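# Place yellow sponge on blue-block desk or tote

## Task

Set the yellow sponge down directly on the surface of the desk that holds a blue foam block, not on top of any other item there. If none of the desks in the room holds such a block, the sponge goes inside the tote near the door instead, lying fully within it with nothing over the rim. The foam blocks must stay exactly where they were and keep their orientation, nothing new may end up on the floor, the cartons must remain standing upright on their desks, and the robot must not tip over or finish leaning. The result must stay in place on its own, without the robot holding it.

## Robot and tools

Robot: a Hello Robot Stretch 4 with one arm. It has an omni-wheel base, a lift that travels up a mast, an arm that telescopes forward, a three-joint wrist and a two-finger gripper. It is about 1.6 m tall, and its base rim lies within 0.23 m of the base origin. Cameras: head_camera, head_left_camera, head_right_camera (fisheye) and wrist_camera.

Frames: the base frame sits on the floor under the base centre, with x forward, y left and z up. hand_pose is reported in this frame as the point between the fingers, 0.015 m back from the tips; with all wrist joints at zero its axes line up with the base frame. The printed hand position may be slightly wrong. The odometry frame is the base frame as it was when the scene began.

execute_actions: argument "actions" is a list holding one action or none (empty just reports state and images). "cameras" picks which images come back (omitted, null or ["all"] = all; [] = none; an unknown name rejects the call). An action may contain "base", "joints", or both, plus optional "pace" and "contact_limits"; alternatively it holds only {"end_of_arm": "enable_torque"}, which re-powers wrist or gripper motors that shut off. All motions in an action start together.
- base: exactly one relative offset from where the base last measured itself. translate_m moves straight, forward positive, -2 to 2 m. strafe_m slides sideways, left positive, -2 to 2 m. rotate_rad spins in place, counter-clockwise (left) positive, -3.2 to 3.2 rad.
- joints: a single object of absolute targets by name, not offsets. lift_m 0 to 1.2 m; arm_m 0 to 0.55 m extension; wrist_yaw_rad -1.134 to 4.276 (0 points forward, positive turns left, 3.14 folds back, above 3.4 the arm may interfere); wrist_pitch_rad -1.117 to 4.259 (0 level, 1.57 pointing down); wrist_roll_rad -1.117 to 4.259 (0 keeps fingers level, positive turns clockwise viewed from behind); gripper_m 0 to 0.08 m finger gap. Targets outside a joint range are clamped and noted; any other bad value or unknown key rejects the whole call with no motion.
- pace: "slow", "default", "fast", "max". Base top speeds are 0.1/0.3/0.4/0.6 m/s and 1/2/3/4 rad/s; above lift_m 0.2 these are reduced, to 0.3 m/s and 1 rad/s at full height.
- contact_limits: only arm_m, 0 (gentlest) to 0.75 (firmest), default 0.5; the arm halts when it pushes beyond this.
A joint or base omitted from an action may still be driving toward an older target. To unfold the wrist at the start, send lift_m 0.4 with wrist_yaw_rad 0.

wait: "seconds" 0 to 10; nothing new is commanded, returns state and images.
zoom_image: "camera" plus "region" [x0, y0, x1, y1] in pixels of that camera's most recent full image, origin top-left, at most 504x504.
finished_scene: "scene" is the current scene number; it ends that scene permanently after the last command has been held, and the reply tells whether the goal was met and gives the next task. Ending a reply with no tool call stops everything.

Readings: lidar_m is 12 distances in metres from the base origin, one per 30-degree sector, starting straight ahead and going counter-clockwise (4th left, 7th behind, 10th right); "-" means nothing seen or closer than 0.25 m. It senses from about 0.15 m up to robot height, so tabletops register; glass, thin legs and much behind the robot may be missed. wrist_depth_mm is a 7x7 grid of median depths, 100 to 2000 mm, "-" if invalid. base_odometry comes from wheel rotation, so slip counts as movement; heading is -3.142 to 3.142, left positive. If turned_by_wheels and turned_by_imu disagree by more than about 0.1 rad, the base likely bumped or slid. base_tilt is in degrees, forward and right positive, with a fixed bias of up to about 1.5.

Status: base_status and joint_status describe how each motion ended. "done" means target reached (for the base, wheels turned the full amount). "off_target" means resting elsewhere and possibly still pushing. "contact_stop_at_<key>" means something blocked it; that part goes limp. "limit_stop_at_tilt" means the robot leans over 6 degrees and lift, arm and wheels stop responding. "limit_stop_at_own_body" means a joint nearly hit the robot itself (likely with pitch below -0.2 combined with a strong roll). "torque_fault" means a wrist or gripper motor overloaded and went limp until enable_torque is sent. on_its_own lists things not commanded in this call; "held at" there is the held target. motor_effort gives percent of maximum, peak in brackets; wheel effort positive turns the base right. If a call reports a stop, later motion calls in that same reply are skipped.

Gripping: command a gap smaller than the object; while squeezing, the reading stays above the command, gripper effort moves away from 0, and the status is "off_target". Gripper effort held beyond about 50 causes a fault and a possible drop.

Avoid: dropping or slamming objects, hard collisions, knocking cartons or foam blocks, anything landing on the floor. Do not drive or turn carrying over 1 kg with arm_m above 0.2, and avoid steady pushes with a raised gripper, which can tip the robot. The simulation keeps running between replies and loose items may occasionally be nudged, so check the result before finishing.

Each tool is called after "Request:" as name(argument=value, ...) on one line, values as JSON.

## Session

Request:
execute_actions(actions=[])

Scene clock: 0.00 s.
base_odometry: x=+0.000 y=+0.000 heading=+0.000 (m, m, rad; odometry frame)
turned_by_wheels: +0.000 (rad since the last result)
turned_by_imu: +0.000 (rad since the last result)
base_tilt: forward=+0.1 right=-0.2 (deg)
lidar_m: 1.25 1.38 1.31 1.28 1.38 1.36 1.34 1.47 1.85 1.81 1.22 0.97
base_status: not commanded
joint_positions: lift_m=+0.211 arm_m=+0.002 wrist_yaw_rad=+3.044 wrist_pitch_rad=+0.019 wrist_roll_rad=+0.003 gripper_m=+0.040
joint_status: not commanded
motor_effort: lift_m=+20 arm_m=-1 wrist_yaw_rad=-2 wrist_pitch_rad=-10 wrist_roll_rad=+0 gripper_m=+2 wheel_0=-1 wheel_1=-1 wheel_2=+1 (%)
hand_pose: x=-0.0301 y=+0.1078 z=+0.3848 quat_wxyz=(+0.049, -0.009, +0.002, +0.999) (m; base frame)
wrist_depth_mm: - 139 - - - - - / - 139 1618 1661 - - - / 109 138 1983 - - - - / 133 155 - - - - - / - - - - - - - / 1397 1499 1537 1576 1661 1661 1708 / 991 - 132 1025 106 1118 1098
pictures: head_camera, head_left_camera, head_right_camera, wrist_camera
Images, in order (width x height): head_camera 420x560, head_left_camera 420x672, head_right_camera 420x672, wrist_camera 616x392.

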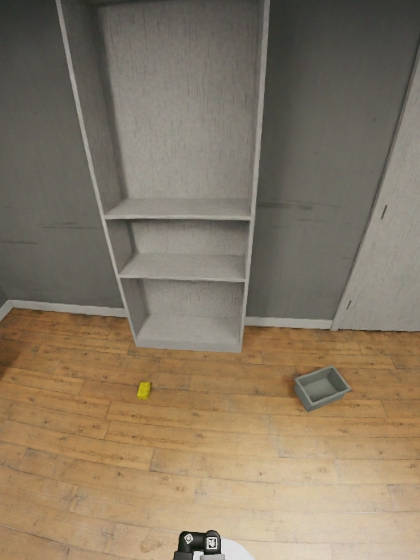

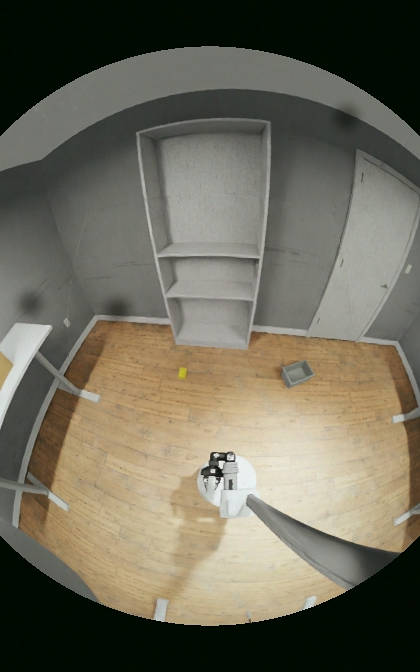

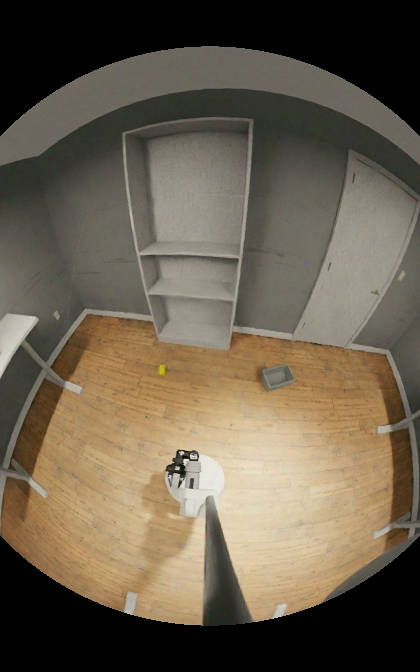

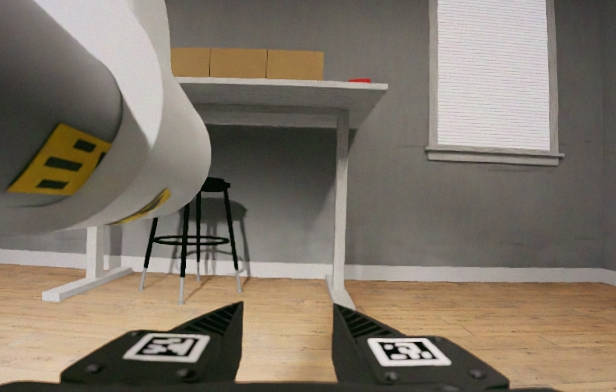

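Request:
execute_actions(actions=[{"base":{"strafe_m":0.5},"joints":{"lift_m":0.4,"wrist_yaw_rad":0,"gripper_m":0.08},"pace":"fast"}], cameras=[])

Request:
execute_actions(actions=[{"base":{"translate_m":0.3},"joints":{"wrist_pitch_rad":1.57,"arm_m":0.4,"lift_m":0.3},"pace":"fast"}], cameras=["head_camera","wrist_camera"])

Scene clock: 10.60 s.
base_odometry: x=+0.000 y=+0.500 heading=+0.000 (m, m, rad; odometry frame)
turned_by_wheels: +0.000 (rad since the last result)
turned_by_imu: +0.002 (rad since the last result)
base_tilt: forward=+0.1 right=-0.2 (deg)
lidar_m: 1.31 1.02 0.79 0.78 0.86 2.09 1.35 1.41 2.35 2.32 1.37 1.37
base_status: done
joint_positions: lift_m=+0.400 arm_m=+0.002 wrist_yaw_rad=+0.000 wrist_pitch_rad=+0.019 wrist_roll_rad=+0.003 gripper_m=+0.080
joint_status: all done
motor_effort: lift_m=+24(28) arm_m=-1(1) wrist_yaw_rad=-3(8) wrist_pitch_rad=-8(8) wrist_roll_rad=+1(1) gripper_m=+1(3) wheel_0=+1(9) wheel_1=+1(14) wheel_2=+0(1) (%)
hand_pose: x=+0.3856 y=-0.0874 z=+0.5739 quat_wxyz=(+1.000, +0.002, +0.009, +0.000) (m; base frame)
wrist_depth_mm: 1537 1537 1499 1430 1397 1397 1366 / 1576 1537 1499 1430 1366 1205 1366 / 1576 1537 1499 1397 1430 1397 1397 / 1537 1537 1499 1397 1397 1308 1397 / 1499 1537 1499 1397 1397 1397 1397 / 1537 1499 1499 1397 1366 1366 1366 / - - 1308 1281 135 - 1366
pictures: none
No camera images: the call's "cameras" was empty. Leave "cameras" out to get every camera's image.

Scene clock: 12.60 s.
base_odometry: x=+0.300 y=+0.500 heading=+0.001 (m, m, rad; odometry frame)
turned_by_wheels: +0.000 (rad since the last result)
turned_by_imu: -0.001 (rad since the last result)
base_tilt: forward=+0.1 right=-0.2 (deg)
lidar_m: 1.03 1.46 0.74 0.74 0.80 1.24 1.95 1.75 2.41 2.36 1.20 1.05
base_status: done
joint_positions: lift_m=+0.300 arm_m=+0.399 wrist_yaw_rad=+0.000 wrist_pitch_rad=+1.570 wrist_roll_rad=+0.003 gripper_m=+0.080
joint_status: all done
motor_effort: lift_m=+15(23) arm_m=+4(5) wrist_yaw_rad=-2(2) wrist_pitch_rad=-1(11) wrist_roll_rad=+3(3) gripper_m=+0(1) wheel_0=+2(8) wheel_1=+2(10) wheel_2=+1(15) (%)
hand_pose: x=+0.5704 y=-0.0874 z=+0.2659 quat_wxyz=(+0.707, +0.001, +0.707, -0.001) (m; base frame)
wrist_depth_mm: 410 413 421 424 430 439 439 / 407 413 418 421 427 433 439 / 404 410 413 375 427 430 436 / 402 407 413 415 421 427 433 / 402 404 410 413 421 424 427 / 397 402 407 413 415 424 427 / - - 404 413 135 - -
pictures: head_camera, wrist_camera
Images, in order (width x height): head_camera 420x560, wrist_camera 616x392.

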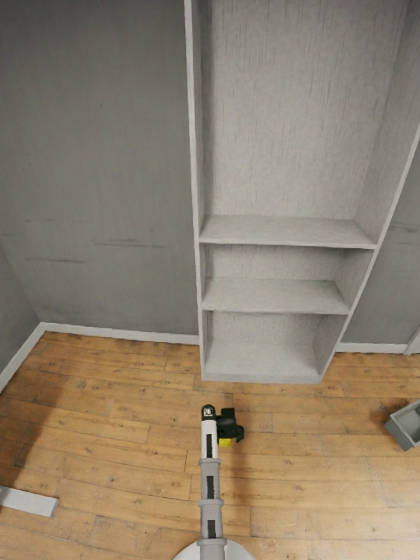

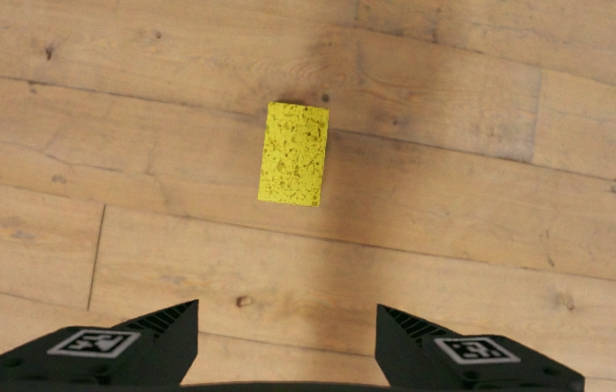

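Request:
execute_actions(actions=[{"joints":{"arm_m":0.51,"lift_m":0.12,"wrist_roll_rad":0.1}}], cameras=["wrist_camera"])

Scene clock: 18.03 s.
base_odometry: x=+0.300 y=+0.500 heading=+0.001 (m, m, rad; odometry frame)
turned_by_wheels: +0.000 (rad since the last result)
turned_by_imu: +0.001 (rad since the last result)
base_tilt: forward=+0.0 right=-0.2 (deg)
lidar_m: 1.01 1.45 0.75 0.73 0.80 1.20 1.93 1.74 2.41 2.36 1.20 1.05
base_status: not commanded
joint_positions: lift_m=+0.120 arm_m=+0.509 wrist_yaw_rad=+0.000 wrist_pitch_rad=+1.570 wrist_roll_rad=+0.100 gripper_m=+0.080
joint_status: all done
motor_effort: lift_m=+15(17) arm_m=+4(6) wrist_yaw_rad=-1(3) wrist_pitch_rad=+1(3) wrist_roll_rad=+0(1) gripper_m=+2(1) wheel_0=+2(2) wheel_1=+2(2) wheel_2=+1(1) (%)
hand_pose: x=+0.6803 y=-0.0874 z=+0.0860 quat_wxyz=(+0.707, +0.035, +0.706, -0.035) (m; base frame)
wrist_depth_mm: 231 234 236 240 242 246 248 / 229 232 236 238 241 244 247 / 229 231 234 236 239 243 245 / 227 230 232 235 238 241 244 / 226 229 230 190 237 240 242 / 225 226 187 188 236 238 241 / - - 186 187 135 - -
pictures: wrist_camera
Images, in order (width x height): wrist_camera 616x392.

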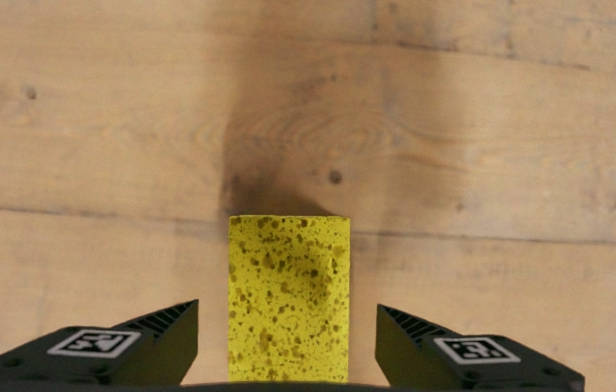

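Request:
execute_actions(actions=[{"joints":{"lift_m":0.06},"pace":"slow"}], cameras=[])

Request:
execute_actions(actions=[{"joints":{"gripper_m":0.04}}], cameras=[])

Request:
execute_actions(actions=[{"joints":{"lift_m":0.4,"arm_m":0.05,"wrist_roll_rad":0},"pace":"fast"}], cameras=[])

Request:
execute_actions(actions=[{"base":{"rotate_rad":1.45},"pace":"fast"}], cameras=["head_camera","head_left_camera"])

Scene clock: 26.77 s.
base_odometry: x=+0.300 y=+0.500 heading=+0.001 (m, m, rad; odometry frame)
turned_by_wheels: +0.000 (rad since the last result)
turned_by_imu: +0.001 (rad since the last result)
base_tilt: forward=+0.1 right=-0.2 (deg)
lidar_m: 1.02 1.45 0.78 0.74 0.81 1.21 1.95 1.72 2.41 2.36 1.17 1.04
base_status: not commanded
joint_positions: lift_m=+0.060 arm_m=+0.509 wrist_yaw_rad=+0.000 wrist_pitch_rad=+1.570 wrist_roll_rad=+0.100 gripper_m=+0.080
joint_status: all done
motor_effort: lift_m=+15(14) arm_m=+4(4) wrist_yaw_rad=-2(2) wrist_pitch_rad=-2(3) wrist_roll_rad=+2(0) gripper_m=+3(2) wheel_0=+2(2) wheel_1=+2(2) wheel_2=+1(1) (%)
hand_pose: x=+0.6803 y=-0.0874 z=+0.0260 quat_wxyz=(+0.707, +0.035, +0.706, -0.035) (m; base frame)
wrist_depth_mm: 172 174 176 178 180 182 - / 171 173 175 177 179 181 183 / 170 172 174 176 178 180 182 / 169 171 172 175 178 179 181 / 168 170 128 129 176 179 180 / 167 168 127 128 153 177 179 / - - 127 128 129 - -
pictures: none
No camera images: the call's "cameras" was empty. Leave "cameras" out to get every camera's image.

Scene clock: 27.77 s.
base_odometry: x=+0.300 y=+0.500 heading=+0.001 (m, m, rad; odometry frame)
turned_by_wheels: +0.000 (rad since the last result)
turned_by_imu: +0.000 (rad since the last result)
base_tilt: forward=+0.1 right=-0.3 (deg)
lidar_m: 1.02 1.44 0.76 0.73 0.83 1.21 1.95 1.77 2.41 2.36 1.18 1.04
base_status: not commanded
joint_positions: lift_m=+0.060 arm_m=+0.509 wrist_yaw_rad=+0.000 wrist_pitch_rad=+1.570 wrist_roll_rad=+0.100 gripper_m=+0.060
joint_status: gripper_m off_target (ended at +0.060, target +0.040)
on_its_own: gripper_m is held at +0.054, not at your +0.040, by its contact guard: the fingers met something
motor_effort: lift_m=+15(14) arm_m=+4(4) wrist_yaw_rad=+0(1) wrist_pitch_rad=-2(2) wrist_roll_rad=+2(0) gripper_m=-38(40) wheel_0=+2(2) wheel_1=+2(2) wheel_2=+1(2) (%)
hand_pose: x=+0.6803 y=-0.0874 z=+0.0260 quat_wxyz=(+0.707, +0.035, +0.706, -0.035) (m; base frame)
wrist_depth_mm: 172 174 176 178 180 183 - / 171 173 175 177 179 182 183 / 170 172 174 176 178 181 182 / 169 171 173 175 177 179 181 / 167 170 128 129 176 178 180 / 167 168 127 128 175 177 179 / - - 126 128 115 177 -
pictures: none
No camera images: the call's "cameras" was empty. Leave "cameras" out to get every camera's image.

Scene clock: 29.80 s.
base_odometry: x=+0.300 y=+0.500 heading=+0.001 (m, m, rad; odometry frame)
turned_by_wheels: +0.000 (rad since the last result)
turned_by_imu: +0.000 (rad since the last result)
base_tilt: forward=+0.1 right=-0.2 (deg)
lidar_m: 1.03 1.46 0.73 0.73 0.80 1.21 1.94 1.76 2.42 2.33 1.20 1.02
base_status: not commanded
joint_positions: lift_m=+0.400 arm_m=+0.051 wrist_yaw_rad=+0.000 wrist_pitch_rad=+1.570 wrist_roll_rad=+0.000 gripper_m=+0.060
joint_status: all done
on_its_own: gripper_m is held at +0.054, not at your +0.040, by its contact guard: the fingers met something
motor_effort: lift_m=+24(27) arm_m=-4(6) wrist_yaw_rad=-3(3) wrist_pitch_rad=-2(3) wrist_roll_rad=+0(5) gripper_m=-37(37) wheel_0=+2(2) wheel_1=+2(2) wheel_2=+1(1) (%)
hand_pose: x=+0.2217 y=-0.0874 z=+0.3652 quat_wxyz=(+0.707, +0.000, +0.707, +0.000) (m; base frame)
wrist_depth_mm: 508 517 525 525 535 544 549 / 504 512 517 530 535 539 549 / 504 508 517 521 530 535 544 / 504 508 517 521 525 530 539 / 500 504 128 129 521 530 539 / 496 306 127 128 521 530 535 / - - 126 128 115 525 530
pictures: none
No camera images: the call's "cameras" was empty. Leave "cameras" out to get every camera's image.

Scene clock: 31.47 s.
base_odometry: x=+0.300 y=+0.500 heading=+1.450 (m, m, rad; odometry frame)
turned_by_wheels: +1.450 (rad since the last result)
turned_by_imu: +1.476 (rad since the last result)
base_tilt: forward=+0.1 right=-0.2 (deg)
lidar_m: 0.74 0.78 1.04 1.57 1.65 2.58 3.20 1.20 1.10 1.03 1.40 0.79
base_status: done
joint_positions: lift_m=+0.400 arm_m=+0.051 wrist_yaw_rad=+0.000 wrist_pitch_rad=+1.570 wrist_roll_rad=+0.000 gripper_m=+0.060
joint_status: not commanded
on_its_own: gripper_m is held at +0.054, not at your +0.040, by its contact guard: the fingers met something
motor_effort: lift_m=+24(25) arm_m=-4(4) wrist_yaw_rad=-2(1) wrist_pitch_rad=-2(4) wrist_roll_rad=+0(1) gripper_m=-38(39) wheel_0=-1(5) wheel_1=-2(11) wheel_2=-2(13) (%)
hand_pose: x=+0.2218 y=-0.0874 z=+0.3652 quat_wxyz=(+0.707, +0.000, +0.707, +0.000) (m; base frame)
wrist_depth_mm: 508 517 525 535 539 544 549 / 508 512 517 530 535 539 544 / 508 508 517 521 530 539 544 / 504 508 512 521 525 535 535 / 496 504 128 129 525 530 535 / 496 306 127 128 521 530 535 / - - 126 128 115 525 530
pictures: head_camera, head_left_camera
Images, in order (width x height): head_camera 420x560, head_left_camera 420x672.

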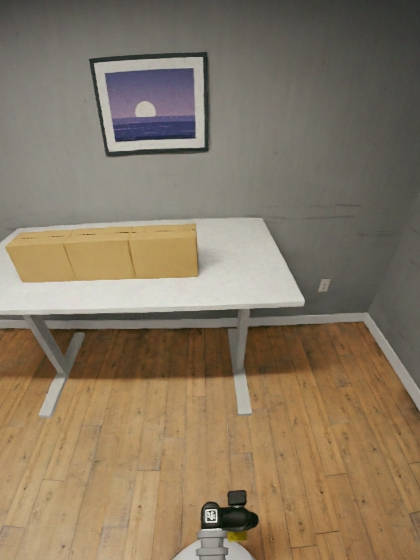

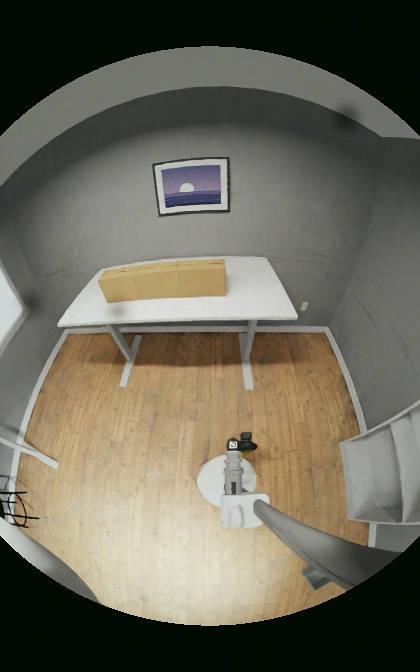

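Request:
execute_actions(actions=[{"base":{"translate_m":0.2},"joints":{"lift_m":1.2},"pace":"fast"}], cameras=[])

Request:
execute_actions(actions=[{"base":{"translate_m":0.19},"joints":{"arm_m":0.55,"wrist_yaw_rad":1.3,"wrist_pitch_rad":0.9},"pace":"fast"}], cameras=["wrist_camera"])

Request:
execute_actions(actions=[{"joints":{"wrist_pitch_rad":1.4},"pace":"fast"}], cameras=["wrist_camera"])

Request:
execute_actions(actions=[{"joints":{"wrist_pitch_rad":1.85},"pace":"fast"}], cameras=["wrist_camera"])

Scene clock: 42.80 s.
base_odometry: x=+0.324 y=+0.699 heading=+1.451 (m, m, rad; odometry frame)
turned_by_wheels: +0.000 (rad since the last result)
turned_by_imu: +0.001 (rad since the last result)
base_tilt: forward=+0.0 right=-0.2 (deg)
lidar_m: 0.54 0.57 0.80 1.61 1.64 2.24 3.45 1.36 1.08 1.02 1.39 0.57
base_status: done
joint_positions: lift_m=+1.200 arm_m=+0.051 wrist_yaw_rad=+0.000 wrist_pitch_rad=+1.570 wrist_roll_rad=+0.000 gripper_m=+0.060
joint_status: all done
on_its_own: gripper_m is held at +0.054, not at your +0.040, by its contact guard: the fingers met something
motor_effort: lift_m=+24(26) arm_m=-4(4) wrist_yaw_rad=-4(1) wrist_pitch_rad=-2(1) wrist_roll_rad=-2(2) gripper_m=-38(39) wheel_0=+0(5) wheel_1=+3(11) wheel_2=+2(13) (%)
hand_pose: x=+0.2217 y=-0.0874 z=+1.1651 quat_wxyz=(+0.707, +0.000, +0.707, +0.000) (m; base frame)
wrist_depth_mm: 1336 1308 1336 1366 1366 1397 1430 / 1281 1308 1336 1336 1366 1397 1397 / 1308 1308 1308 1366 1366 1366 1397 / 1281 1308 1336 1336 1366 1366 1397 / 1281 1308 128 129 1336 1366 1366 / 1281 1308 127 128 1336 1336 1336 / - - 126 128 116 1366 1281
pictures: none
No camera images: the call's "cameras" was empty. Leave "cameras" out to get every camera's image.

Scene clock: 44.90 s.
base_odometry: x=+0.347 y=+0.887 heading=+1.451 (m, m, rad; odometry frame)
turned_by_wheels: +0.000 (rad since the last result)
turned_by_imu: +0.000 (rad since the last result)
base_tilt: forward=+0.1 right=-0.2 (deg)
lidar_m: 0.35 0.35 0.51 1.96 1.67 2.27 3.62 1.90 1.09 1.06 1.40 0.37
base_status: done
joint_positions: lift_m=+1.200 arm_m=+0.549 wrist_yaw_rad=+1.300 wrist_pitch_rad=+0.902 wrist_roll_rad=+0.000 gripper_m=+0.060
joint_status: all done
on_its_own: gripper_m is held at +0.054, not at your +0.040, by its contact guard: the fingers met something
motor_effort: lift_m=+24(24) arm_m=+4(5) wrist_yaw_rad=-2(5) wrist_pitch_rad=-4(12) wrist_roll_rad=+1(1) gripper_m=-38(34) wheel_0=+1(8) wheel_1=+5(7) wheel_2=-2(10) (%)
hand_pose: x=+0.8397 y=+0.1037 z=+1.2109 quat_wxyz=(+0.717, -0.264, +0.347, +0.545) (m; base frame)
wrist_depth_mm: 477 831 866 904 699 469 373 / 404 676 723 741 715 492 382 / 353 591 585 627 640 508 397 / 330 517 539 549 564 530 407 / 314 459 128 129 480 496 418 / 294 410 127 128 430 442 430 / - - 126 128 115 407 410
pictures: wrist_camera
Images, in order (width x height): wrist_camera 616x392.

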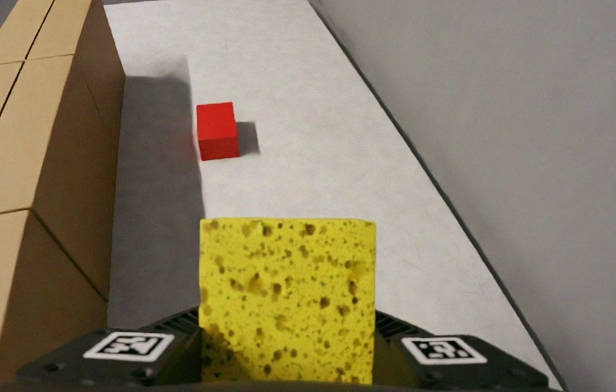

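Scene clock: 45.70 s.
base_odometry: x=+0.347 y=+0.887 heading=+1.451 (m, m, rad; odometry frame)
turned_by_wheels: +0.000 (rad since the last result)
turned_by_imu: +0.000 (rad since the last result)
base_tilt: forward=+0.0 right=-0.3 (deg)
lidar_m: 0.35 0.37 0.50 1.93 1.65 2.25 3.67 1.92 1.08 1.04 1.40 0.37
base_status: not commanded
joint_positions: lift_m=+1.200 arm_m=+0.549 wrist_yaw_rad=+1.300 wrist_pitch_rad=+1.400 wrist_roll_rad=+0.000 gripper_m=+0.060
joint_status: all done
on_its_own: gripper_m is held at +0.054, not at your +0.040, by its contact guard: the fingers met something
motor_effort: lift_m=+24(24) arm_m=+4(4) wrist_yaw_rad=-2(1) wrist_pitch_rad=-1(5) wrist_roll_rad=-1(1) gripper_m=-39(39) wheel_0=+1(1) wheel_1=+4(5) wheel_2=-1(2) (%)
hand_pose: x=+0.8140 y=+0.0113 z=+1.1681 quat_wxyz=(+0.609, -0.390, +0.513, +0.463) (m; base frame)
wrist_depth_mm: 300 415 421 427 430 442 413 / 286 399 404 413 418 427 430 / 270 384 392 394 404 410 421 / 253 373 379 384 389 394 399 / 238 359 128 129 375 384 387 / 224 309 127 128 362 368 373 / - - 126 128 115 362 362
pictures: wrist_camera
Images, in order (width x height): wrist_camera 616x392.

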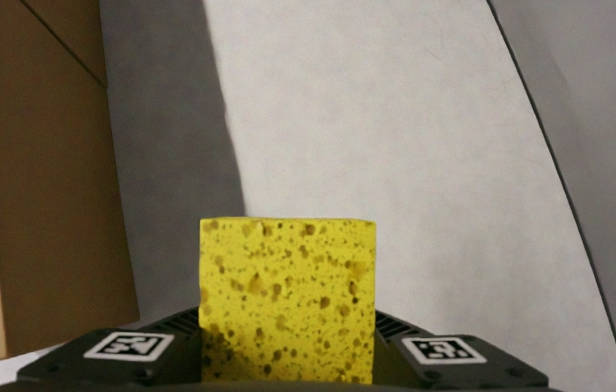

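Scene clock: 46.47 s.
base_odometry: x=+0.347 y=+0.887 heading=+1.451 (m, m, rad; odometry frame)
turned_by_wheels: +0.000 (rad since the last result)
turned_by_imu: +0.000 (rad since the last result)
base_tilt: forward=+0.0 right=-0.2 (deg)
lidar_m: 0.35 0.38 0.52 1.95 1.65 2.28 3.66 1.94 1.06 1.05 1.41 0.39
base_status: not commanded
joint_positions: lift_m=+1.200 arm_m=+0.549 wrist_yaw_rad=+1.300 wrist_pitch_rad=+1.849 wrist_roll_rad=+0.000 gripper_m=+0.060
joint_status: all done
on_its_own: gripper_m is held at +0.054, not at your +0.040, by its contact guard: the fingers met something
motor_effort: lift_m=+24(24) arm_m=+4(4) wrist_yaw_rad=-3(2) wrist_pitch_rad=+4(5) wrist_roll_rad=+0(1) gripper_m=-37(37) wheel_0=+1(1) wheel_1=+5(5) wheel_2=-1(2) (%)
hand_pose: x=+0.7888 y=-0.0797 z=+1.1732 quat_wxyz=(+0.479, -0.483, +0.636, +0.364) (m; base frame)
wrist_depth_mm: 228 319 324 325 327 330 334 / 218 327 334 336 342 342 343 / 247 343 345 349 351 355 357 / 353 355 357 359 366 368 370 / 366 370 128 129 377 384 387 / 382 382 127 128 389 399 404 / - - 126 128 115 413 421
pictures: wrist_camera
Images, in order (width x height): wrist_camera 616x392.

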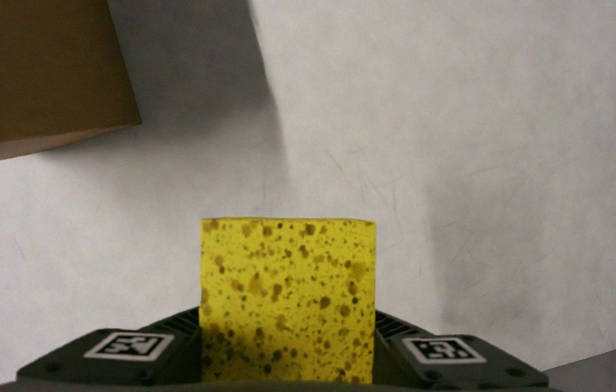

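Same layout as before.

Request:
execute_actions(actions=[{"base":{"translate_m":-0.8},"joints":{"arm_m":0.05,"wrist_yaw_rad":0,"wrist_pitch_rad":0.9},"pace":"fast"}], cameras=[])

Request:
execute_actions(actions=[{"base":{"rotate_rad":1.5},"pace":"fast"}], cameras=[])

Request:
execute_actions(actions=[{"base":{"translate_m":0.95},"pace":"fast"}], cameras=["head_left_camera","head_right_camera"])

Scene clock: 59.20 s.
base_odometry: x=+0.251 y=+0.093 heading=+1.450 (m, m, rad; odometry frame)
turned_by_wheels: +0.000 (rad since the last result)
turned_by_imu: +0.005 (rad since the last result)
base_tilt: forward=+0.0 right=-0.2 (deg)
lidar_m: 1.14 1.20 2.44 1.57 1.66 2.10 2.77 1.00 0.91 1.02 1.09 1.21
base_status: done
joint_positions: lift_m=+1.200 arm_m=+0.051 wrist_yaw_rad=+0.000 wrist_pitch_rad=+0.902 wrist_roll_rad=+0.000 gripper_m=+0.060
joint_status: all done
on_its_own: gripper_m is held at +0.054, not at your +0.040, by its contact guard: the fingers met something
motor_effort: lift_m=+23(24) arm_m=-4(4) wrist_yaw_rad=+0(8) wrist_pitch_rad=-7(10) wrist_roll_rad=+1(2) gripper_m=-38(39) wheel_0=-1(2) wheel_1=-5(5) wheel_2=+1(13) (%)
hand_pose: x=+0.3534 y=-0.0874 z=+1.2108 quat_wxyz=(+0.900, +0.000, +0.436, +0.000) (m; base frame)
wrist_depth_mm: 1308 1336 1336 931 1661 1708 1661 / 1863 1983 1983 1983 1921 1921 1808 / 1921 - - - - - 1756 / 1756 1756 1808 1808 1921 1921 1708 / 1537 1537 128 129 1618 1661 1618 / 1397 1397 127 128 1430 1499 1499 / - - 126 128 115 1366 1397
pictures: none
No camera images: the call's "cameras" was empty. Leave "cameras" out to get every camera's image.

Scene clock: 61.97 s.
base_odometry: x=+0.251 y=+0.093 heading=+2.950 (m, m, rad; odometry frame)
turned_by_wheels: +1.499 (rad since the last result)
turned_by_imu: +1.527 (rad since the last result)
base_tilt: forward=+0.1 right=-0.2 (deg)
lidar_m: 1.58 1.62 2.07 1.94 1.12 0.91 1.04 1.06 1.80 1.15 1.18 1.56
base_status: done
joint_positions: lift_m=+1.200 arm_m=+0.051 wrist_yaw_rad=+0.000 wrist_pitch_rad=+0.902 wrist_roll_rad=+0.000 gripper_m=+0.060
joint_status: not commanded
on_its_own: gripper_m is held at +0.054, not at your +0.040, by its contact guard: the fingers met something
motor_effort: lift_m=+24(24) arm_m=-4(4) wrist_yaw_rad=-2(1) wrist_pitch_rad=-10(7) wrist_roll_rad=-1(1) gripper_m=-37(38) wheel_0=-2(9) wheel_1=-6(9) wheel_2=-3(8) (%)
hand_pose: x=+0.3535 y=-0.0874 z=+1.2108 quat_wxyz=(+0.900, +0.000, +0.436, +0.000) (m; base frame)
wrist_depth_mm: - 1708 - - - - - / - - - - - - - / 1983 - - - - - - / 1756 1756 1863 1863 1921 1983 1921 / 1537 1576 128 129 1618 1708 1756 / 1397 1397 127 128 1464 1499 1499 / - - 126 128 115 1366 1366
pictures: none
No camera images: the call's "cameras" was empty. Leave "cameras" out to get every camera's image.

Scene clock: 66.60 s.
base_odometry: x=-0.682 y=+0.274 heading=+2.950 (m, m, rad; odometry frame)
turned_by_wheels: +0.000 (rad since the last result)
turned_by_imu: -0.003 (rad since the last result)
base_tilt: forward=+0.0 right=-0.2 (deg)
lidar_m: 0.61 0.65 0.85 1.99 2.05 1.70 1.99 2.06 1.17 1.05 1.92 0.66
base_status: done
joint_positions: lift_m=+1.200 arm_m=+0.051 wrist_yaw_rad=+0.000 wrist_pitch_rad=+0.902 wrist_roll_rad=+0.000 gripper_m=+0.060
joint_status: not commanded
on_its_own: gripper_m is held at +0.054, not at your +0.040, by its contact guard: the fingers met something
motor_effort: lift_m=+24(24) arm_m=-4(4) wrist_yaw_rad=-3(1) wrist_pitch_rad=-10(7) wrist_roll_rad=+0(1) gripper_m=-36(38) wheel_0=+1(8) wheel_1=+4(6) wheel_2=+0(14) (%)
hand_pose: x=+0.3535 y=-0.0874 z=+1.2108 quat_wxyz=(+0.900, +0.000, +0.436, +0.000) (m; base frame)
wrist_depth_mm: 484 492 831 904 1205 1205 1205 / 525 539 683 750 1366 1397 1397 / 580 591 615 597 1576 1618 1661 / 549 554 559 564 1808 1863 1921 / 1499 1499 128 129 1618 1661 1708 / 1336 1366 127 128 1430 1499 1499 / - - 126 128 115 1366 1366
pictures: head_left_camera, head_right_camera
Images, in order (width x height): head_left_camera 420x672, head_right_camera 420x672.

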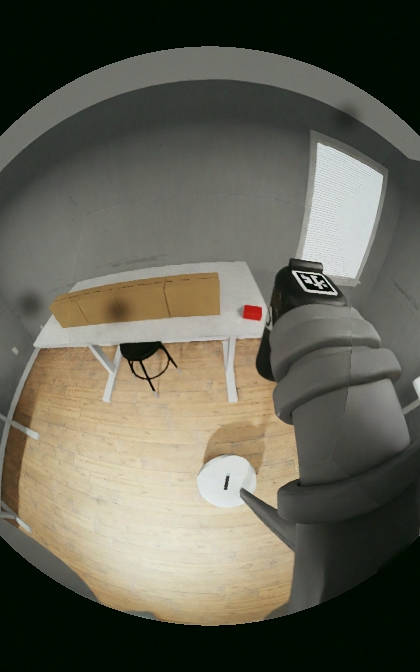

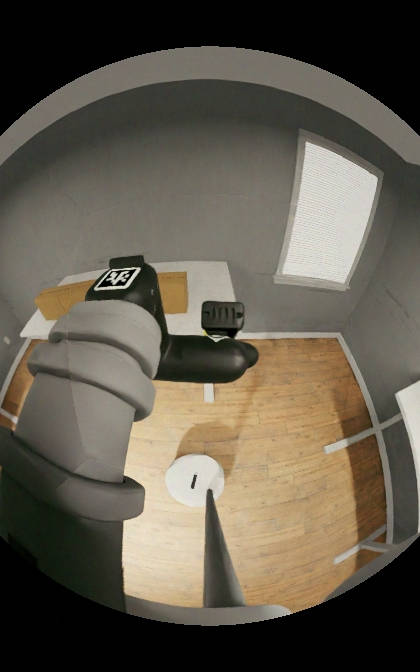

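Request:
execute_actions(actions=[{"base":{"translate_m":0.27},"joints":{"arm_m":0.55,"wrist_yaw_rad":1.45,"wrist_pitch_rad":0.75},"pace":"fast"}], cameras=["wrist_camera"])

Request:
execute_actions(actions=[{"joints":{"wrist_pitch_rad":1.15},"pace":"fast"}], cameras=["wrist_camera"])

Request:
execute_actions(actions=[{"joints":{"wrist_pitch_rad":1.6},"pace":"fast"}], cameras=["wrist_camera"])

Scene clock: 74.87 s.
base_odometry: x=-0.947 y=+0.326 heading=+2.951 (m, m, rad; odometry frame)
turned_by_wheels: +0.001 (rad since the last result)
turned_by_imu: +0.000 (rad since the last result)
base_tilt: forward=+0.1 right=-0.2 (deg)
lidar_m: 0.35 0.37 0.51 1.22 2.09 1.99 2.08 1.73 1.14 1.05 1.72 0.37
base_status: done
joint_positions: lift_m=+1.200 arm_m=+0.549 wrist_yaw_rad=+1.450 wrist_pitch_rad=+0.752 wrist_roll_rad=+0.000 gripper_m=+0.060
joint_status: all done
on_its_own: gripper_m is held at +0.054, not at your +0.040, by its contact guard: the fingers met something
motor_effort: lift_m=+24(24) arm_m=+4(7) wrist_yaw_rad=+0(8) wrist_pitch_rad=-10(13) wrist_roll_rad=+1(1) gripper_m=-38(37) wheel_0=+1(8) wheel_1=+4(7) wheel_2=+1(11) (%)
hand_pose: x=+0.8257 y=+0.1436 z=+1.2324 quat_wxyz=(+0.696, -0.244, +0.275, +0.617) (m; base frame)
wrist_depth_mm: - 788 - 1464 809 521 399 / 549 661 991 1025 831 530 410 / 427 647 788 809 788 549 418 / 377 591 647 654 668 559 424 / 347 525 128 129 549 544 430 / 330 462 127 128 477 496 436 / - - 126 128 116 445 427
pictures: wrist_camera
Images, in order (width x height): wrist_camera 616x392.

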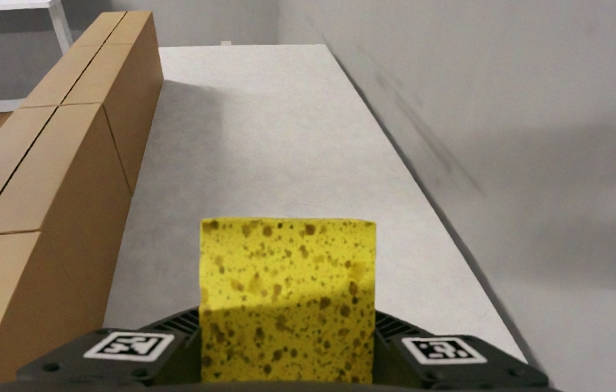

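Scene clock: 75.60 s.
base_odometry: x=-0.947 y=+0.326 heading=+2.951 (m, m, rad; odometry frame)
turned_by_wheels: +0.000 (rad since the last result)
turned_by_imu: +0.000 (rad since the last result)
base_tilt: forward=+0.0 right=-0.2 (deg)
lidar_m: 0.36 0.37 0.49 1.20 2.09 2.03 2.10 1.70 1.12 1.06 1.73 0.40
base_status: not commanded
joint_positions: lift_m=+1.200 arm_m=+0.549 wrist_yaw_rad=+1.450 wrist_pitch_rad=+1.151 wrist_roll_rad=+0.000 gripper_m=+0.060
joint_status: all done
on_its_own: gripper_m is held at +0.054, not at your +0.040, by its contact guard: the fingers met something
motor_effort: lift_m=+24(24) arm_m=+4(4) wrist_yaw_rad=-3(1) wrist_pitch_rad=-4(2) wrist_roll_rad=-2(1) gripper_m=-39(37) wheel_0=+1(1) wheel_1=+4(5) wheel_2=+1(1) (%)
hand_pose: x=+0.8174 y=+0.0755 z=+1.1835 quat_wxyz=(+0.628, -0.361, +0.407, +0.556) (m; base frame)
wrist_depth_mm: 342 539 559 564 580 554 418 / 336 496 512 517 530 530 427 / 322 455 466 477 488 496 442 / 312 421 433 439 449 455 445 / 303 394 128 129 413 421 430 / 289 368 127 129 382 389 397 / - - 126 128 116 370 373
pictures: wrist_camera
Images, in order (width x height): wrist_camera 616x392.

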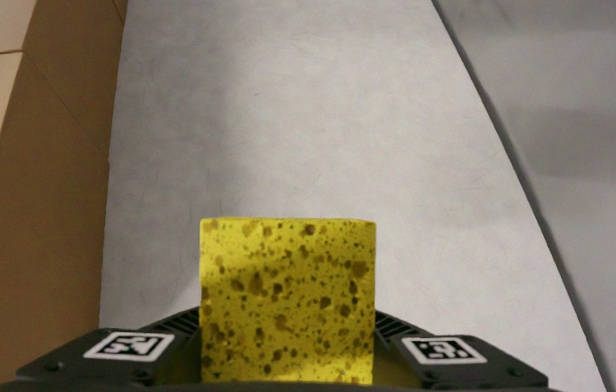

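Scene clock: 76.37 s.
base_odometry: x=-0.947 y=+0.326 heading=+2.951 (m, m, rad; odometry frame)
turned_by_wheels: +0.000 (rad since the last result)
turned_by_imu: +0.000 (rad since the last result)
base_tilt: forward=+0.0 right=-0.2 (deg)
lidar_m: 0.33 0.36 0.49 1.23 2.07 2.01 2.09 1.71 1.14 1.05 1.73 0.41
base_status: not commanded
joint_positions: lift_m=+1.200 arm_m=+0.549 wrist_yaw_rad=+1.450 wrist_pitch_rad=+1.600 wrist_roll_rad=+0.000 gripper_m=+0.060
joint_status: all done
on_its_own: gripper_m is held at +0.054, not at your +0.040, by its contact guard: the fingers met something
motor_effort: lift_m=+23(24) arm_m=+4(4) wrist_yaw_rad=+0(2) wrist_pitch_rad=+0(2) wrist_roll_rad=-1(0) gripper_m=-36(38) wheel_0=+1(1) wheel_1=+4(4) wheel_2=+1(1) (%)
hand_pose: x=+0.8062 y=-0.0167 z=+1.1651 quat_wxyz=(+0.522, -0.476, +0.537, +0.462) (m; base frame)
wrist_depth_mm: 290 357 362 366 370 375 379 / 285 357 362 366 368 373 377 / 277 357 359 364 368 375 377 / 349 355 359 364 368 370 377 / 353 355 128 129 366 373 375 / 351 353 127 128 366 370 375 / - - 126 128 115 370 375
pictures: wrist_camera
Images, in order (width x height): wrist_camera 616x392.

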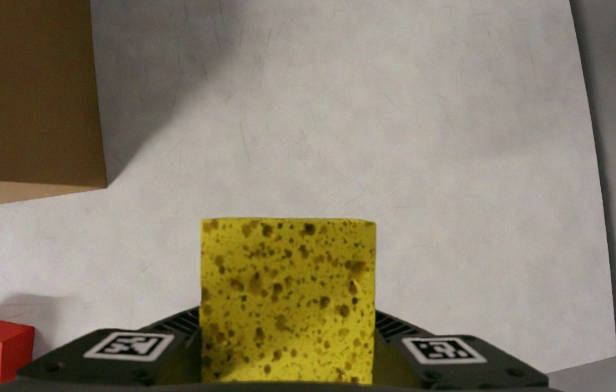

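Request:
execute_actions(actions=[{"base":{"translate_m":-0.3},"joints":{"arm_m":0.05,"wrist_yaw_rad":0,"wrist_pitch_rad":0.8},"pace":"fast"}], cameras=[])

Request:
execute_actions(actions=[{"base":{"rotate_rad":1.65},"pace":"fast"}], cameras=[])

Request:
execute_actions(actions=[{"base":{"translate_m":1.35},"pace":"fast"}], cameras=["head_left_camera","head_right_camera"])

Scene clock: 86.37 s.
base_odometry: x=-0.652 y=+0.268 heading=+2.950 (m, m, rad; odometry frame)
turned_by_wheels: +0.000 (rad since the last result)
turned_by_imu: +0.003 (rad since the last result)
base_tilt: forward=+0.1 right=-0.2 (deg)
lidar_m: 0.65 0.69 0.90 1.97 2.06 1.70 1.95 2.01 1.16 1.07 1.08 0.73
base_status: done
joint_positions: lift_m=+1.200 arm_m=+0.051 wrist_yaw_rad=+0.000 wrist_pitch_rad=+0.803 wrist_roll_rad=+0.000 gripper_m=+0.060
joint_status: all done
on_its_own: gripper_m is held at +0.054, not at your +0.040, by its contact guard: the fingers met something
motor_effort: lift_m=+24(24) arm_m=-4(4) wrist_yaw_rad=-1(10) wrist_pitch_rad=-8(8) wrist_roll_rad=+1(2) gripper_m=-36(39) wheel_0=-2(4) wheel_1=-4(7) wheel_2=+2(11) (%)
hand_pose: x=+0.3694 y=-0.0875 z=+1.2248 quat_wxyz=(+0.921, +0.000, +0.391, +0.000) (m; base frame)
wrist_depth_mm: 1060 1060 1098 1138 1182 1182 1205 / 530 544 809 931 1308 1281 1336 / 591 609 668 732 1499 1537 1537 / 574 591 603 615 1756 1756 1808 / 1025 1661 128 129 1756 1808 1863 / 1430 1464 127 128 1537 1576 1618 / - - 126 128 115 1464 1430
pictures: none
No camera images: the call's "cameras" was empty. Leave "cameras" out to get every camera's image.

Scene clock: 89.30 s.
base_odometry: x=-0.652 y=+0.268 heading=-1.684 (m, m, rad; odometry frame)
turned_by_wheels: +1.649 (rad since the last result)
turned_by_imu: +1.679 (rad since the last result)
base_tilt: forward=+0.0 right=-0.2 (deg)
lidar_m: 1.97 2.07 1.69 1.96 1.60 1.11 1.09 2.00 0.68 0.65 0.70 0.98
base_status: done
joint_positions: lift_m=+1.200 arm_m=+0.051 wrist_yaw_rad=+0.000 wrist_pitch_rad=+0.802 wrist_roll_rad=+0.000 gripper_m=+0.060
joint_status: not commanded
on_its_own: gripper_m is held at +0.054, not at your +0.040, by its contact guard: the fingers met something
motor_effort: lift_m=+24(24) arm_m=-4(4) wrist_yaw_rad=-3(2) wrist_pitch_rad=-9(7) wrist_roll_rad=-1(1) gripper_m=-37(38) wheel_0=-2(10) wheel_1=-6(7) wheel_2=-3(11) (%)
hand_pose: x=+0.3694 y=-0.0874 z=+1.2248 quat_wxyz=(+0.921, +0.000, +0.391, +0.000) (m; base frame)
wrist_depth_mm: - - - - - - 1983 / - - - - - - 1808 / - - - - - - 878 / 1921 1983 1983 - - - 1921 / 1661 1708 128 129 1756 1808 1397 / 1464 1499 127 128 1537 1576 1576 / - - 126 128 115 1397 1366
pictures: none
No camera images: the call's "cameras" was empty. Leave "cameras" out to get every camera's image.

Scene clock: 95.27 s.
base_odometry: x=-0.804 y=-1.073 heading=-1.684 (m, m, rad; odometry frame)
turned_by_wheels: +0.000 (rad since the last result)
turned_by_imu: -0.005 (rad since the last result)
base_tilt: forward=+0.0 right=-0.2 (deg)
lidar_m: 0.63 0.68 0.96 1.66 1.62 2.66 3.32 1.01 0.71 0.65 1.54 0.68
base_status: done
joint_positions: lift_m=+1.200 arm_m=+0.051 wrist_yaw_rad=+0.000 wrist_pitch_rad=+0.802 wrist_roll_rad=+0.000 gripper_m=+0.060
joint_status: not commanded
on_its_own: gripper_m is held at +0.054, not at your +0.040, by its contact guard: the fingers met something
motor_effort: lift_m=+24(24) arm_m=-4(4) wrist_yaw_rad=-3(0) wrist_pitch_rad=-8(9) wrist_roll_rad=-1(0) gripper_m=-37(37) wheel_0=+3(8) wheel_1=+3(7) wheel_2=-2(10) (%)
hand_pose: x=+0.3694 y=-0.0874 z=+1.2248 quat_wxyz=(+0.921, +0.000, +0.391, +0.000) (m; base frame)
wrist_depth_mm: 866 878 1118 1138 1160 1160 1160 / 554 554 809 904 1229 1308 1281 / 634 627 691 732 809 1464 1464 / 574 591 603 615 640 1708 1708 / 1618 1661 128 129 569 1808 1808 / 1464 1499 127 128 1537 1576 1618 / - - 126 128 116 1397 1430
pictures: head_left_camera, head_right_camera
Images, in order (width x height): head_left_camera 420x672, head_right_camera 420x672.

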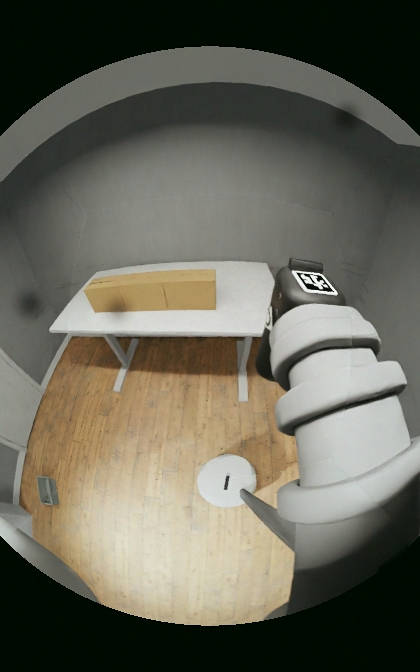

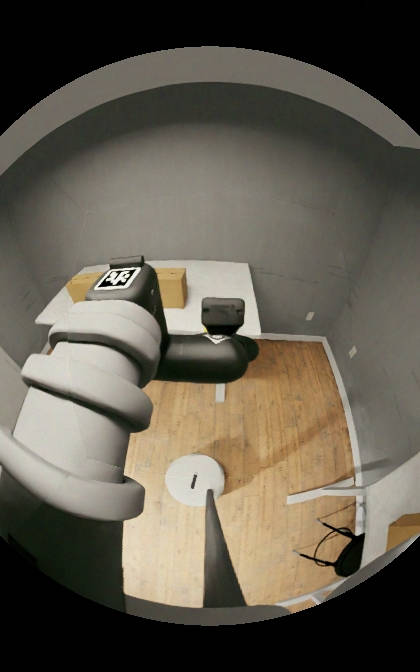

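Request:
execute_actions(actions=[{"base":{"translate_m":0.29},"joints":{"arm_m":0.55,"wrist_yaw_rad":1.4,"wrist_pitch_rad":0.8},"pace":"fast"}], cameras=["wrist_camera"])

Request:
execute_actions(actions=[{"joints":{"wrist_pitch_rad":1.2},"pace":"fast"}], cameras=["wrist_camera"])

Request:
execute_actions(actions=[{"joints":{"wrist_pitch_rad":1.6},"pace":"fast"}], cameras=["wrist_camera"])

Scene clock: 104.10 s.
base_odometry: x=-0.837 y=-1.361 heading=-1.683 (m, m, rad; odometry frame)
turned_by_wheels: +0.000 (rad since the last result)
turned_by_imu: +0.000 (rad since the last result)
base_tilt: forward=+0.1 right=-0.2 (deg)
lidar_m: 0.35 0.37 0.54 2.22 1.75 2.85 3.62 0.98 0.76 1.46 1.53 0.36
base_status: done
joint_positions: lift_m=+1.200 arm_m=+0.549 wrist_yaw_rad=+1.400 wrist_pitch_rad=+0.802 wrist_roll_rad=+0.000 gripper_m=+0.060
joint_status: all done
on_its_own: gripper_m is held at +0.054, not at your +0.040, by its contact guard: the fingers met something
motor_effort: lift_m=+23(24) arm_m=+4(5) wrist_yaw_rad=-3(4) wrist_pitch_rad=-8(10) wrist_roll_rad=+0(1) gripper_m=-38(36) wheel_0=+3(6) wheel_1=+3(7) wheel_2=-1(13) (%)
hand_pose: x=+0.8315 y=+0.1308 z=+1.2248 quat_wxyz=(+0.704, -0.252, +0.299, +0.593) (m; base frame)
wrist_depth_mm: 1863 647 1576 1281 917 580 442 / 488 539 891 904 891 591 452 / 392 517 707 732 778 603 459 / 340 508 597 615 621 615 466 / 300 484 128 129 525 559 469 / 289 427 127 128 459 488 477 / - - 126 128 115 433 462
pictures: wrist_camera
Images, in order (width x height): wrist_camera 616x392.

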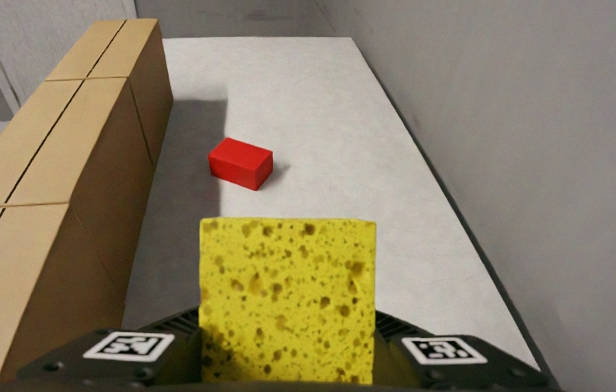

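Scene clock: 104.87 s.
base_odometry: x=-0.837 y=-1.361 heading=-1.683 (m, m, rad; odometry frame)
turned_by_wheels: +0.000 (rad since the last result)
turned_by_imu: +0.000 (rad since the last result)
base_tilt: forward=+0.0 right=-0.1 (deg)
lidar_m: 0.34 0.37 0.54 2.21 1.75 2.87 3.62 0.98 0.79 1.46 1.53 0.37
base_status: not commanded
joint_positions: lift_m=+1.200 arm_m=+0.549 wrist_yaw_rad=+1.400 wrist_pitch_rad=+1.201 wrist_roll_rad=+0.000 gripper_m=+0.060
joint_status: all done
on_its_own: gripper_m is held at +0.054, not at your +0.040, by its contact guard: the fingers met something
motor_effort: lift_m=+24(24) arm_m=+4(4) wrist_yaw_rad=-1(0) wrist_pitch_rad=-5(7) wrist_roll_rad=+0(1) gripper_m=-37(38) wheel_0=+3(3) wheel_1=+3(3) wheel_2=-1(1) (%)
hand_pose: x=+0.8194 y=+0.0609 z=+1.1794 quat_wxyz=(+0.631, -0.364, +0.432, +0.531) (m; base frame)
wrist_depth_mm: 289 477 521 530 544 554 459 / 285 466 484 496 500 525 473 / 281 433 449 455 462 469 484 / 277 407 421 427 433 439 480 / 270 384 128 129 402 413 427 / 262 359 127 128 377 384 389 / - - 126 128 116 366 368
pictures: wrist_camera
Images, in order (width x height): wrist_camera 616x392.

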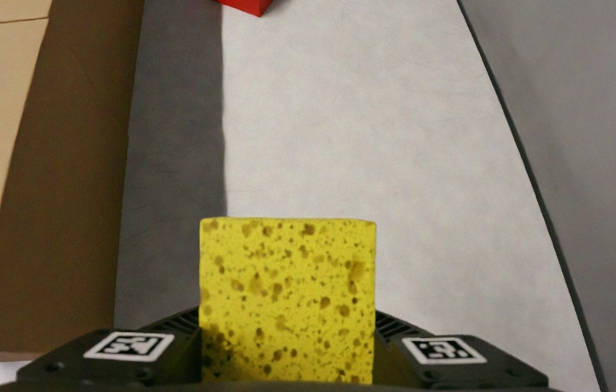

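Scene clock: 105.60 s.
base_odometry: x=-0.837 y=-1.361 heading=-1.683 (m, m, rad; odometry frame)
turned_by_wheels: +0.000 (rad since the last result)
turned_by_imu: +0.000 (rad since the last result)
base_tilt: forward=+0.1 right=-0.2 (deg)
lidar_m: 0.35 0.37 0.52 2.20 1.75 2.87 3.61 0.98 0.79 1.46 1.55 0.37
base_status: not commanded
joint_positions: lift_m=+1.200 arm_m=+0.549 wrist_yaw_rad=+1.400 wrist_pitch_rad=+1.600 wrist_roll_rad=+0.000 gripper_m=+0.060
joint_status: all done
on_its_own: gripper_m is held at +0.054, not at your +0.040, by its contact guard: the fingers met something
motor_effort: lift_m=+24(24) arm_m=+4(4) wrist_yaw_rad=-2(3) wrist_pitch_rad=-1(6) wrist_roll_rad=+0(2) gripper_m=-38(36) wheel_0=+3(3) wheel_1=+3(3) wheel_2=-1(1) (%)
hand_pose: x=+0.8053 y=-0.0209 z=+1.1651 quat_wxyz=(+0.533, -0.462, +0.549, +0.449) (m; base frame)
wrist_depth_mm: 262 357 362 364 370 373 377 / 259 357 362 366 370 373 375 / 256 357 359 364 368 373 377 / 351 355 359 364 368 373 377 / 351 353 128 129 366 370 375 / 351 353 127 128 364 370 375 / - - 126 128 115 370 375
pictures: wrist_camera
Images, in order (width x height): wrist_camera 616x392.

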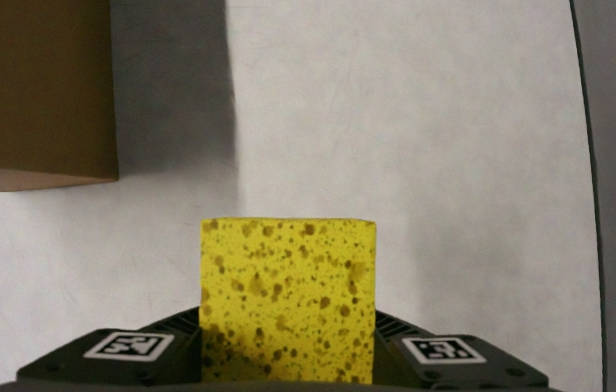

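Tote again.

Request:
execute_actions(actions=[{"base":{"translate_m":-0.85},"joints":{"arm_m":0.05,"wrist_yaw_rad":0,"wrist_pitch_rad":1.57},"pace":"max"}], cameras=[])

Request:
execute_actions(actions=[{"base":{"rotate_rad":1.54},"joints":{"lift_m":0.45},"pace":"max"}], cameras=[])

Request:
execute_actions(actions=[{"base":{"translate_m":0.85},"pace":"max"}], cameras=["head_camera"])

Scene clock: 117.83 s.
base_odometry: x=-0.741 y=-0.516 heading=-1.684 (m, m, rad; odometry frame)
turned_by_wheels: +0.000 (rad since the last result)
turned_by_imu: +0.006 (rad since the last result)
base_tilt: forward=+0.0 right=-0.2 (deg)
lidar_m: 1.19 1.26 2.33 1.52 2.05 1.99 2.70 0.97 0.70 0.66 0.68 2.09
base_status: done
joint_positions: lift_m=+1.200 arm_m=+0.051 wrist_yaw_rad=+0.000 wrist_pitch_rad=+1.570 wrist_roll_rad=+0.000 gripper_m=+0.060
joint_status: all done
on_its_own: gripper_m is held at +0.054, not at your +0.040, by its contact guard: the fingers met something
motor_effort: lift_m=+24(24) arm_m=-4(6) wrist_yaw_rad=-1(6) wrist_pitch_rad=-2(6) wrist_roll_rad=+0(0) gripper_m=-38(38) wheel_0=-2(4) wheel_1=-3(10) wheel_2=+1(10) (%)
hand_pose: x=+0.2217 y=-0.0874 z=+1.1651 quat_wxyz=(+0.707, +0.000, +0.707, +0.000) (m; base frame)
wrist_depth_mm: 1308 1336 1366 1366 1366 1397 1430 / 1336 1336 1336 1366 1366 1397 1397 / 1308 1336 1336 1336 1366 1397 1430 / 1308 1308 1308 1336 1366 1366 1397 / 1281 1336 128 129 1366 1397 1366 / 1281 1308 127 128 1366 1336 1397 / - - 126 128 115 1366 1366
pictures: none
No camera images: the call's "cameras" was empty. Leave "cameras" out to get every camera's image.

Scene clock: 120.67 s.
base_odometry: x=-0.741 y=-0.516 heading=-0.144 (m, m, rad; odometry frame)
turned_by_wheels: +1.539 (rad since the last result)
turned_by_imu: +1.568 (rad since the last result)
base_tilt: forward=+0.0 right=-0.2 (deg)
lidar_m: 1.54 2.02 2.00 1.88 0.99 0.71 0.65 0.69 2.07 1.21 1.25 2.33
base_status: done
joint_positions: lift_m=+0.450 arm_m=+0.051 wrist_yaw_rad=+0.000 wrist_pitch_rad=+1.570 wrist_roll_rad=+0.000 gripper_m=+0.060
joint_status: all done
on_its_own: gripper_m is held at +0.054, not at your +0.040, by its contact guard: the fingers met something
motor_effort: lift_m=+17(21) arm_m=-4(4) wrist_yaw_rad=-2(2) wrist_pitch_rad=-3(1) wrist_roll_rad=+0(1) gripper_m=-38(35) wheel_0=-3(5) wheel_1=-6(10) wheel_2=-3(11) (%)
hand_pose: x=+0.2218 y=-0.0874 z=+0.4158 quat_wxyz=(+0.707, +0.000, +0.707, +0.000) (m; base frame)
wrist_depth_mm: 564 569 574 580 591 603 609 / 559 564 569 580 585 591 603 / 554 559 569 574 585 591 597 / 554 559 564 569 580 585 597 / 549 554 128 129 580 585 585 / 549 347 127 128 574 580 585 / - - 126 128 115 580 585
pictures: none
No camera images: the call's "cameras" was empty. Leave "cameras" out to get every camera's image.

Scene clock: 123.77 s.
base_odometry: x=+0.100 y=-0.639 heading=-0.144 (m, m, rad; odometry frame)
turned_by_wheels: +0.000 (rad since the last result)
turned_by_imu: -0.003 (rad since the last result)
base_tilt: forward=+0.1 right=-0.2 (deg)
lidar_m: 0.69 1.21 1.53 1.91 1.96 1.61 1.68 1.59 1.25 1.20 1.23 1.45
base_status: done
joint_positions: lift_m=+0.450 arm_m=+0.051 wrist_yaw_rad=+0.000 wrist_pitch_rad=+1.570 wrist_roll_rad=+0.000 gripper_m=+0.060
joint_status: not commanded
on_its_own: gripper_m is held at +0.054, not at your +0.040, by its contact guard: the fingers met something
motor_effort: lift_m=+16(17) arm_m=-4(4) wrist_yaw_rad=-2(1) wrist_pitch_rad=-3(0) wrist_roll_rad=-1(2) gripper_m=-39(38) wheel_0=+0(2) wheel_1=+3(10) wheel_2=+0(16) (%)
hand_pose: x=+0.2217 y=-0.0874 z=+0.4158 quat_wxyz=(+0.707, +0.000, +0.707, +0.000) (m; base frame)
wrist_depth_mm: 564 569 574 585 591 597 603 / 559 564 569 580 585 597 603 / 554 559 569 574 585 585 597 / 549 554 559 569 580 591 597 / 549 554 128 129 574 580 591 / 544 349 127 128 569 580 585 / - - 126 128 116 580 580
pictures: head_camera
Images, in order (width x height): head_camera 420x560.

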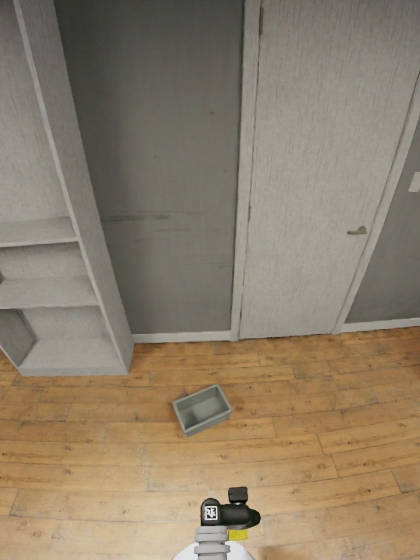

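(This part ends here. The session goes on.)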